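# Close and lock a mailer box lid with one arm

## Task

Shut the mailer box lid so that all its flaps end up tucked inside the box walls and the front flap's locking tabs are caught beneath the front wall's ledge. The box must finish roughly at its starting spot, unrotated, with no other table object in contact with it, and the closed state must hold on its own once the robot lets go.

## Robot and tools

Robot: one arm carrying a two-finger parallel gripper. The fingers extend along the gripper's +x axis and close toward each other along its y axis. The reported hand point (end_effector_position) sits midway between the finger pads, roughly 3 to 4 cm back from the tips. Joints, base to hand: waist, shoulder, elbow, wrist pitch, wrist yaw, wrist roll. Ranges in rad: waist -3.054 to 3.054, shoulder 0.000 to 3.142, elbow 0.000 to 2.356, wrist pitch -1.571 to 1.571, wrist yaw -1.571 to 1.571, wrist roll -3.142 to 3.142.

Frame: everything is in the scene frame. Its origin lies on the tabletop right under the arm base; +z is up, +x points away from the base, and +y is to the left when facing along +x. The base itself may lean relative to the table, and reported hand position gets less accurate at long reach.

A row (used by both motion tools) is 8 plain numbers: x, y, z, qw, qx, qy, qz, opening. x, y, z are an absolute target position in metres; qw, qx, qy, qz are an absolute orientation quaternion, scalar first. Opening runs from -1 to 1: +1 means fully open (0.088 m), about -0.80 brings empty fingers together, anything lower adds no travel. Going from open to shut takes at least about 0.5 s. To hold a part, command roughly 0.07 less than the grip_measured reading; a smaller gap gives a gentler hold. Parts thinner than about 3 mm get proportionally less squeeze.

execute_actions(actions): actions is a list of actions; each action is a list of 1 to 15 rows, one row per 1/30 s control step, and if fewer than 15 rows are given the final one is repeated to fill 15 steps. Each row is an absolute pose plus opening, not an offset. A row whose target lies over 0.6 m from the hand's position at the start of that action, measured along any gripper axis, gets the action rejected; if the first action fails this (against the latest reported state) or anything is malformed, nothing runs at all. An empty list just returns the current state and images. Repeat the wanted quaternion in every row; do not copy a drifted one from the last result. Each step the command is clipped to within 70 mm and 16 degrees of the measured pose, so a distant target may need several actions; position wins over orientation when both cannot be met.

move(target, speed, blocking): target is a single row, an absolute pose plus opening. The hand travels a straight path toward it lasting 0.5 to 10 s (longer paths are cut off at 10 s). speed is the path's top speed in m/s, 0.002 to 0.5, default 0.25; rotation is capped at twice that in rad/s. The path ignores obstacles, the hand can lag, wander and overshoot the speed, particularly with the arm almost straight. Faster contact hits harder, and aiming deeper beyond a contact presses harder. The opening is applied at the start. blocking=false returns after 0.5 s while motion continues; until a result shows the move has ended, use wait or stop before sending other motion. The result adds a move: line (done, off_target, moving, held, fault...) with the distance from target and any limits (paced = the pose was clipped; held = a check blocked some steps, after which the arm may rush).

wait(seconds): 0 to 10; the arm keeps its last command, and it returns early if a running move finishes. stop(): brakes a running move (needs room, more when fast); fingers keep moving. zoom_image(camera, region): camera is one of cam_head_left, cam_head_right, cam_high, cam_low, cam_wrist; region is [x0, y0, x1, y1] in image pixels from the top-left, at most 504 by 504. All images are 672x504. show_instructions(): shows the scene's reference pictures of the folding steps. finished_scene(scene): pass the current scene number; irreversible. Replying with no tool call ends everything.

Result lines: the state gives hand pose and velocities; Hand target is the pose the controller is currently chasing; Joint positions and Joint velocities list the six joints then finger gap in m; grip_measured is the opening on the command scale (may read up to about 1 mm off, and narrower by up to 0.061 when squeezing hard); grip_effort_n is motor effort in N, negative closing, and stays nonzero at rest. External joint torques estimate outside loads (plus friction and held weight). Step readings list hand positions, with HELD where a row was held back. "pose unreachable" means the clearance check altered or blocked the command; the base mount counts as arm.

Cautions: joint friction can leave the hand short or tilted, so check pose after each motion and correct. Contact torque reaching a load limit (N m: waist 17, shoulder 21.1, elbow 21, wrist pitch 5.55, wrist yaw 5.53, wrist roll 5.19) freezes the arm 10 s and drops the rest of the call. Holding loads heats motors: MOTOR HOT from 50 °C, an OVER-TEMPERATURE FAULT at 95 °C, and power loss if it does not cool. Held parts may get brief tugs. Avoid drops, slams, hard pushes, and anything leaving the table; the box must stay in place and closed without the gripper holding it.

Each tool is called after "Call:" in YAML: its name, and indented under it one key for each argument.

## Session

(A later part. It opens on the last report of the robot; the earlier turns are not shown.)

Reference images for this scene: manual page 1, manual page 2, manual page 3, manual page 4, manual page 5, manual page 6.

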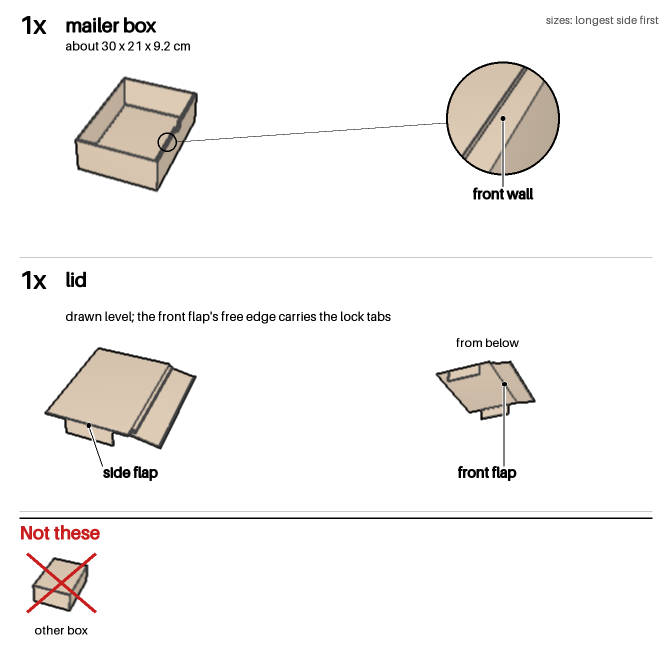

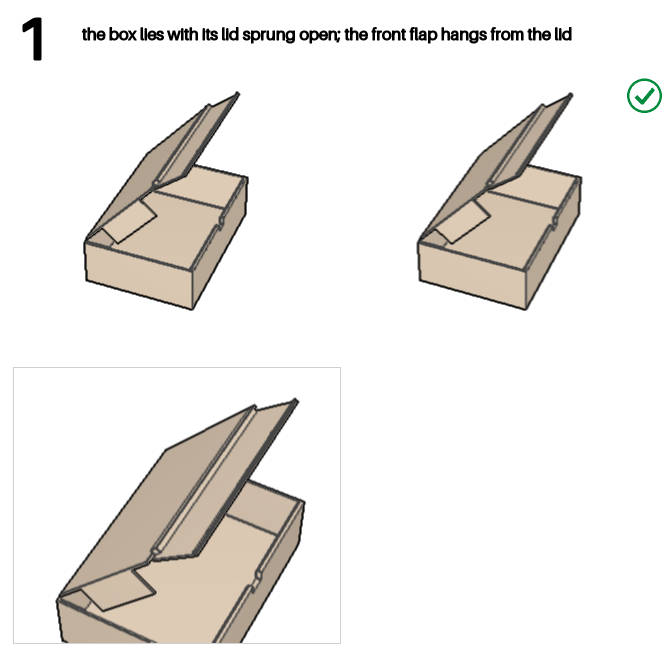

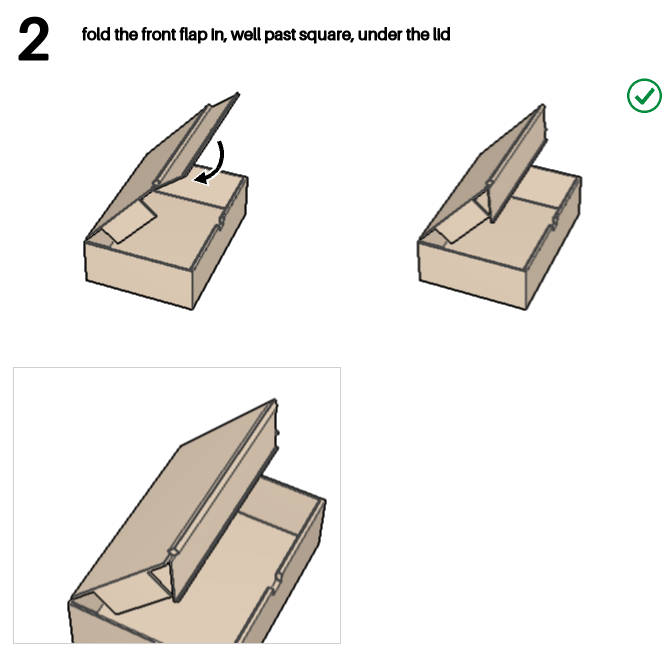

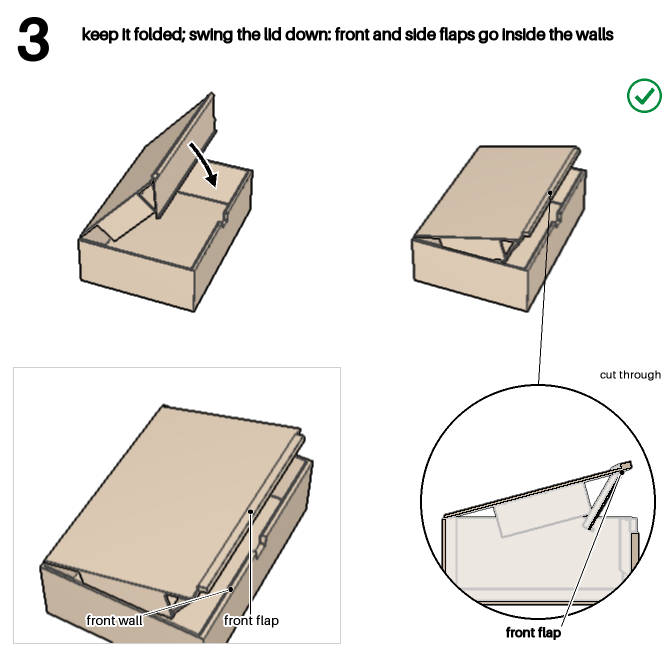

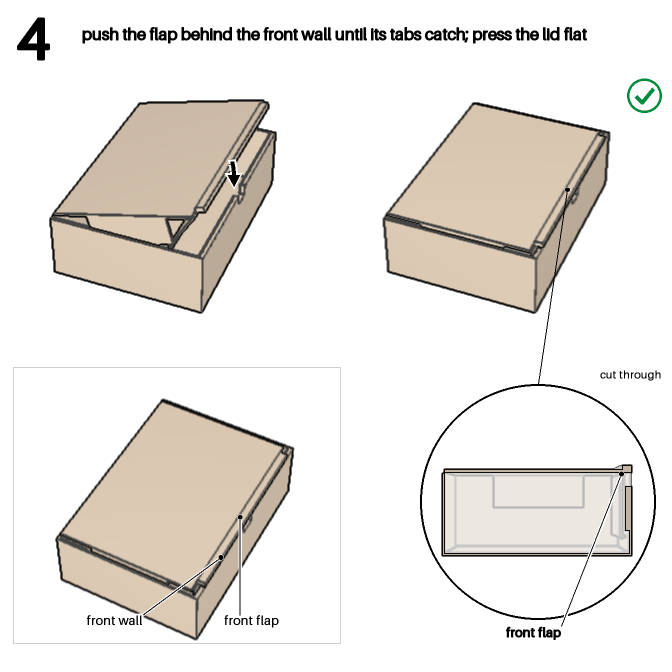

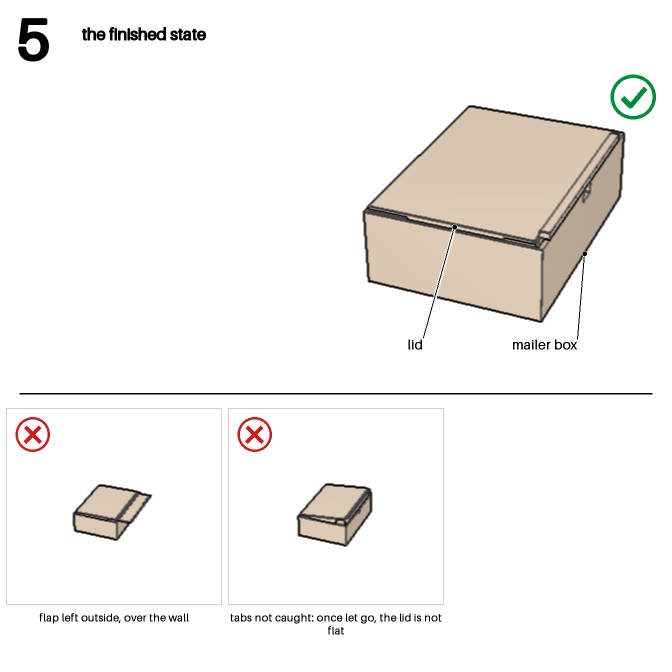

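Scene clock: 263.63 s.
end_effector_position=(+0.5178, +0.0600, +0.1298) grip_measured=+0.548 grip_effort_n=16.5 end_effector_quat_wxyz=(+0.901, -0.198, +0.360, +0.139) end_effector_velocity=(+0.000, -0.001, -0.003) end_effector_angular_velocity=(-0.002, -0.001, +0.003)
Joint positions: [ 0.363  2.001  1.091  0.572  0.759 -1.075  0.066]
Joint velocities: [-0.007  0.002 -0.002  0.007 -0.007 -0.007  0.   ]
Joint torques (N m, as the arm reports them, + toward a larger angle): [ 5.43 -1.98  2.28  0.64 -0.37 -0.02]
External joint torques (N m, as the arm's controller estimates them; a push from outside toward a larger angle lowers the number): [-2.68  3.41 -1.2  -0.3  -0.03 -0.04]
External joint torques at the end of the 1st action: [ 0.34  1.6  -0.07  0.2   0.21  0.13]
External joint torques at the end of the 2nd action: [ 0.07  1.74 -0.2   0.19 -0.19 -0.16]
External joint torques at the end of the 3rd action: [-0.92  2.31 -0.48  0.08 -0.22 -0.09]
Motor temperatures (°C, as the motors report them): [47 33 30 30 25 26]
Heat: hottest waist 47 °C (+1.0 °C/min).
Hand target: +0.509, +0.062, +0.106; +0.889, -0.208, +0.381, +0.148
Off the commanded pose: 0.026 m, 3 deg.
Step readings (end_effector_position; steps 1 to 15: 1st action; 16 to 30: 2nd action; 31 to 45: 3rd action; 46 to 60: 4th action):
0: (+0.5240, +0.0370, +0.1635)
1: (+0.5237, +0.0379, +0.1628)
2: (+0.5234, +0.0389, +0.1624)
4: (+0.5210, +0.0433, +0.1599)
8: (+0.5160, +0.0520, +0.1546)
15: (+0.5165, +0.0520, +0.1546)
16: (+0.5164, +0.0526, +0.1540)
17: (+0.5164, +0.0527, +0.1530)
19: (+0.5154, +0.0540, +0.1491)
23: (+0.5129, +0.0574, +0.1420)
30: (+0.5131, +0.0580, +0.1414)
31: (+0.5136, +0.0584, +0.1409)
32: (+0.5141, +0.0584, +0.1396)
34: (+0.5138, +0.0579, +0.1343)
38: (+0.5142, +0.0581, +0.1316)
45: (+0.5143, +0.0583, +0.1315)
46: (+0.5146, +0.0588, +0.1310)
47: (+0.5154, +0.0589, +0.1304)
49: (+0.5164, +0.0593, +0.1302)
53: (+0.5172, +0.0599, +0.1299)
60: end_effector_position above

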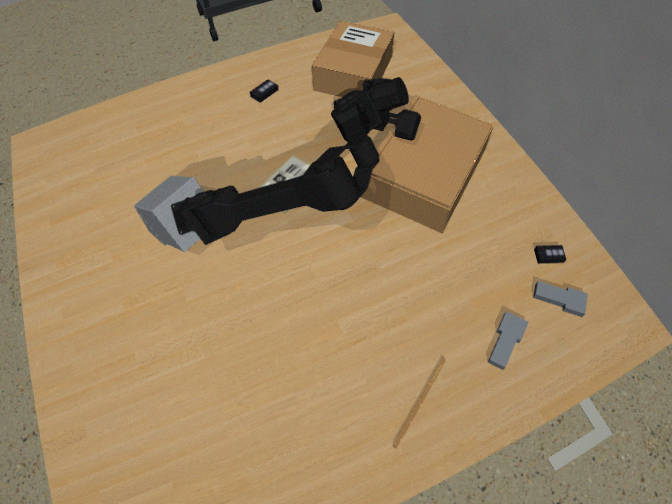

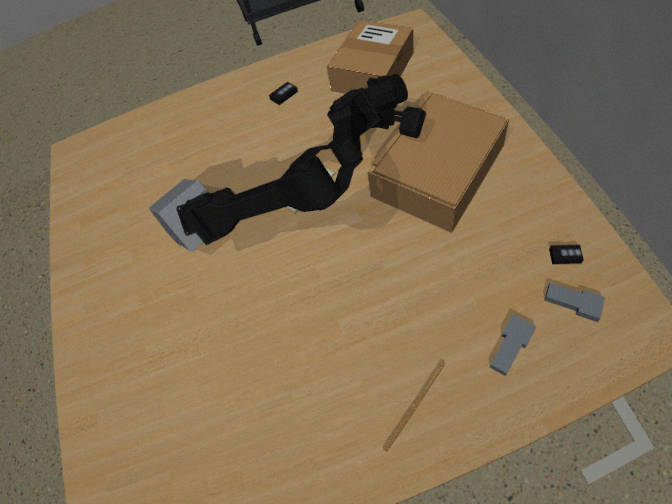

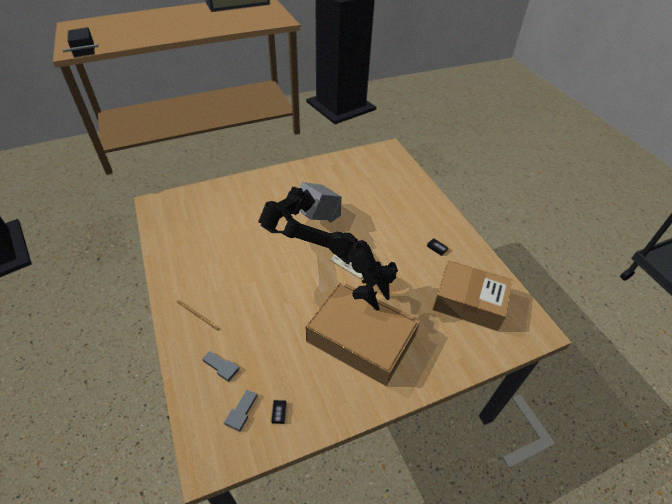

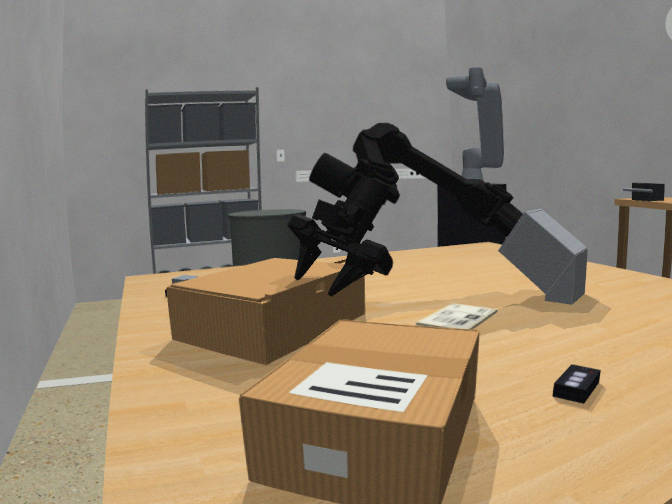

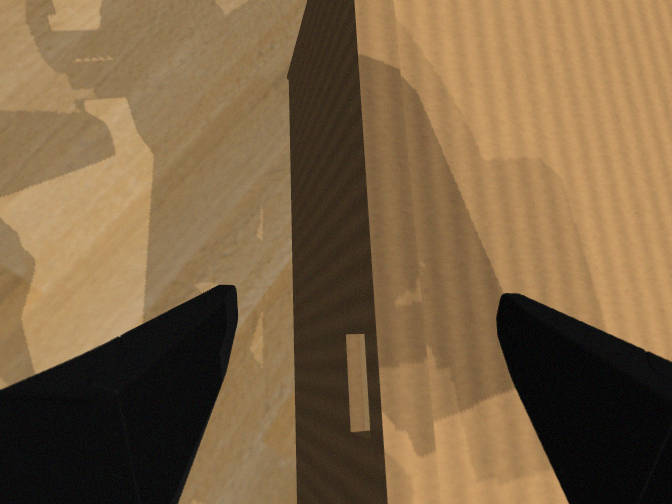

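Call:
move:
  target: [0.545,0.03,0.105,0.889,-0.209,0.381,0.148,0.55]
  speed: 0.03

Scene clock: 277.00 s.
end_effector_position=(+0.5466, +0.0442, +0.1307) grip_measured=+0.548 grip_effort_n=16.5 end_effector_quat_wxyz=(+0.900, -0.204, +0.352, +0.158) end_effector_velocity=(-0.004, +0.003, -0.005) end_effector_angular_velocity=(-0.018, +0.025, +0.030)
Joint positions: [ 0.32   2.001  1.216  0.439  0.688 -1.107  0.066]
Joint velocities: [-0.002  0.002  0.002 -0.037  0.007 -0.007 -0.   ]
Joint torques (N m, as the arm reports them, + toward a larger angle): [ 4.08 -4.23  4.32  0.45  0.23  0.08]
External joint torques (N m, as the arm's controller estimates them; a push from outside toward a larger angle lowers the number): [-4.37  1.37  0.83 -0.44  0.59  0.06]
Motor temperatures (°C, as the motors report them): [46 32 30 30 25 26]
Heat: hottest waist 46 °C (+0.0 °C/min).
Hand target: +0.544, +0.030, +0.106; +0.889, -0.209, +0.381, +0.148
Off the commanded pose: 0.029 m, 4 deg.
move: off_target

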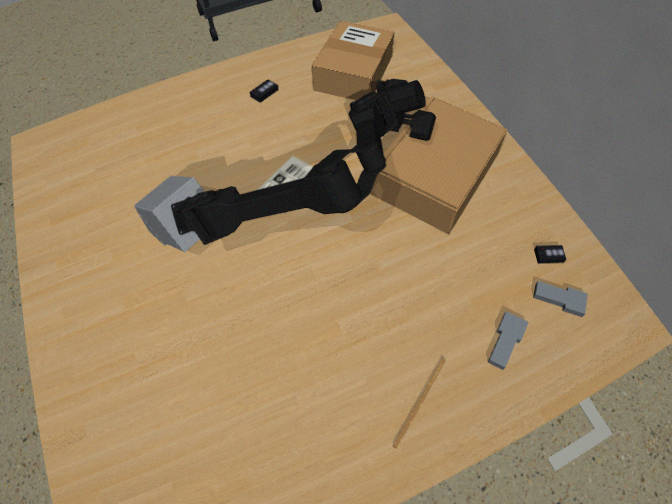

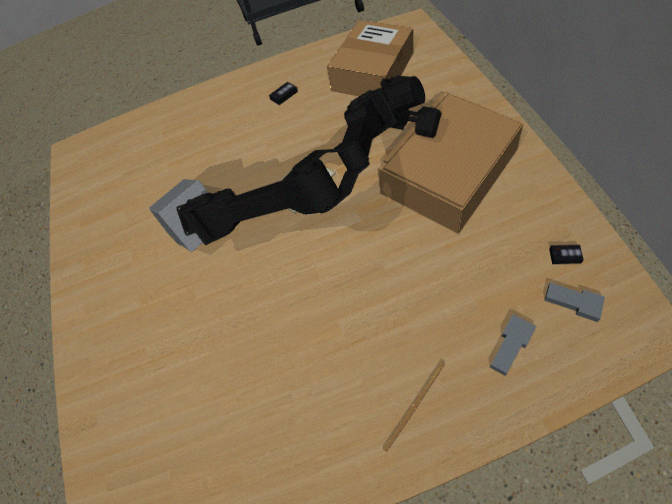

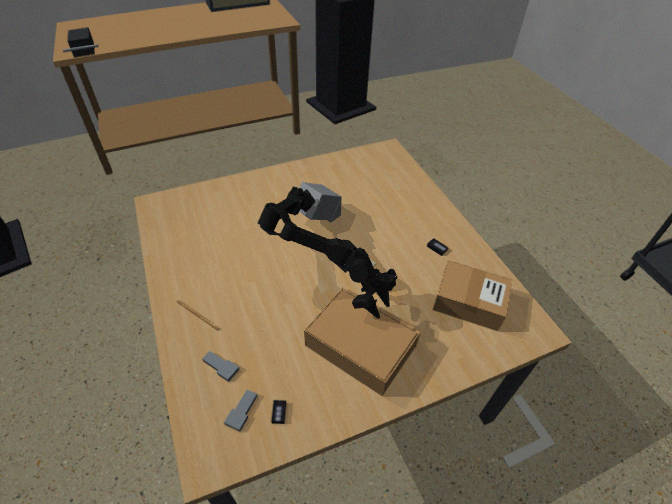

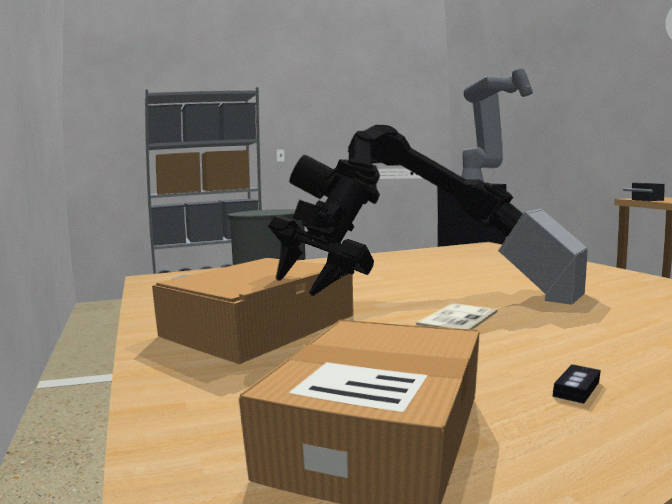

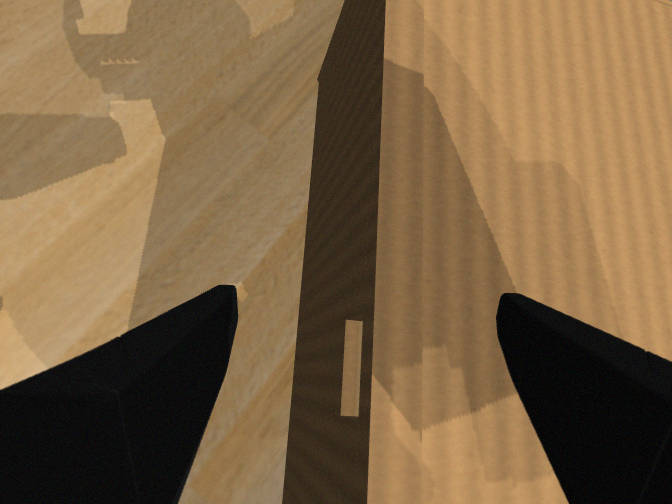

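Within a centimetre. Lift.

Call:
move:
  target: [0.54,0.045,0.2,0.889,-0.209,0.381,0.148,0.55]
  speed: 0.1

Scene clock: 280.60 s.
end_effector_position=(+0.5385, +0.0492, +0.1977) grip_measured=+0.548 grip_effort_n=16.0 end_effector_quat_wxyz=(+0.888, -0.212, +0.379, +0.153) end_effector_velocity=(-0.004, +0.002, -0.005) end_effector_angular_velocity=(-0.017, +0.028, +0.027)
Joint positions: [ 0.478  1.954  1.328  0.173  0.888 -0.996  0.066]
Joint velocities: [-0.002  0.002  0.007 -0.051  0.007  0.007 -0.   ]
Joint torques (N m, as the arm reports them, + toward a larger angle): [ 8.86 -4.99  5.64  0.76 -0.06  0.21]
External joint torques (N m, as the arm's controller estimates them; a push from outside toward a larger angle lowers the number): [ 0.51  0.07  1.55 -0.15  0.21  0.19]
Motor temperatures (°C, as the motors report them): [45 32 30 30 25 26]
Heat: hottest waist 45 °C (-1.0 °C/min).
Hand target: +0.540, +0.045, +0.200; +0.889, -0.209, +0.381, +0.148
Off the commanded pose: 0.005 m, 1 deg.
move: done

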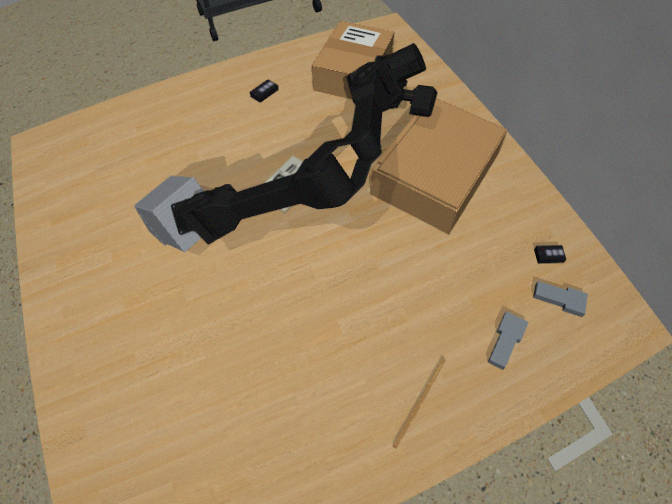

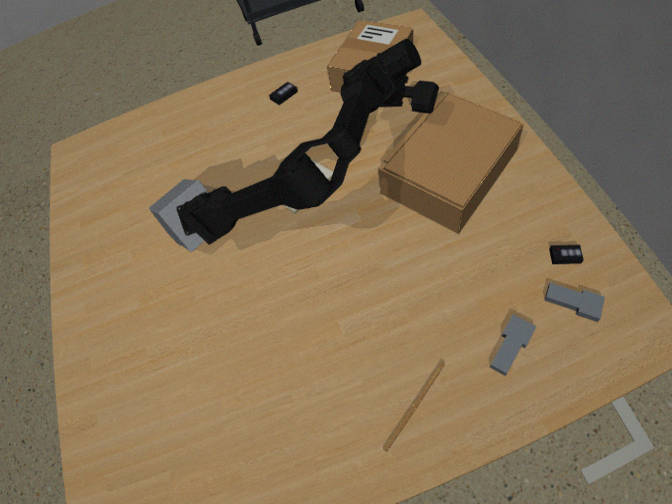

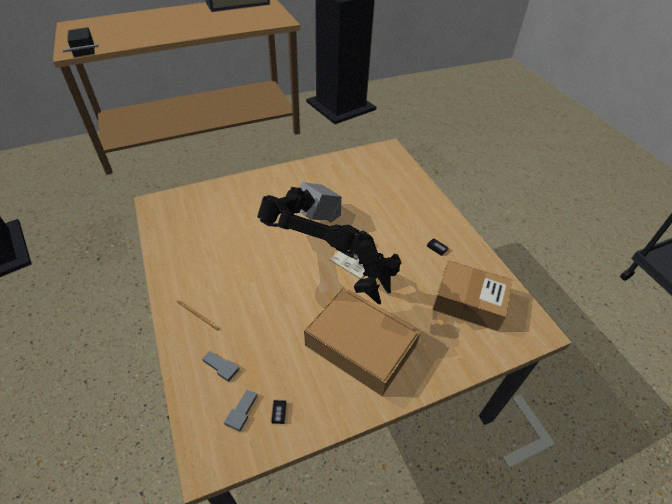

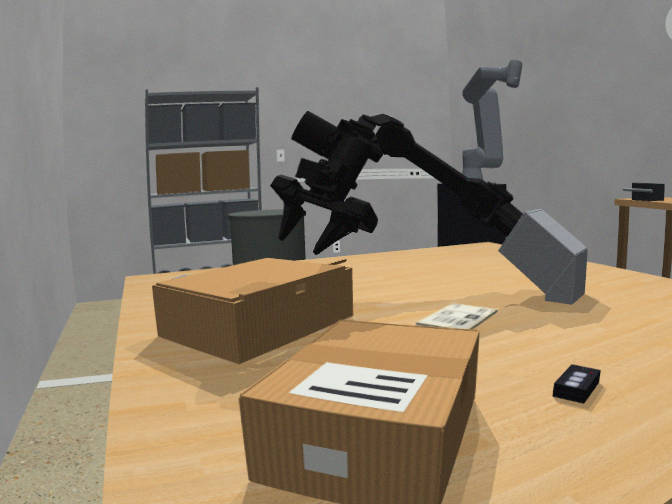

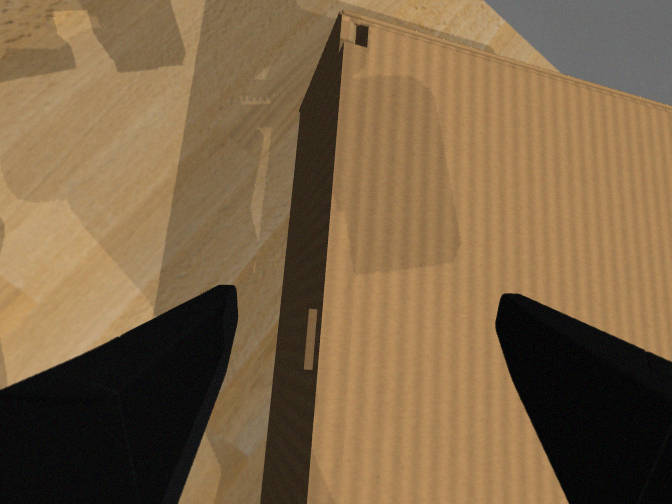

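Call:
zoom_image:
  camera: "cam_low"
  region: [140,240,380,340]

Region (140, 240, 380, 340) of cam_low's 672x504 image, scaled by 2.100, with more detail than that image has; it fills the top 210 rows of this view, and the rest is white.

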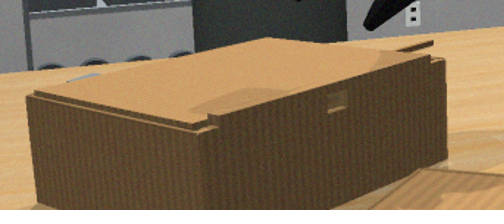

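Flat (that's the stick behind).

Call:
finished_scene:
  scene: 2

The scene is finished: the task was done.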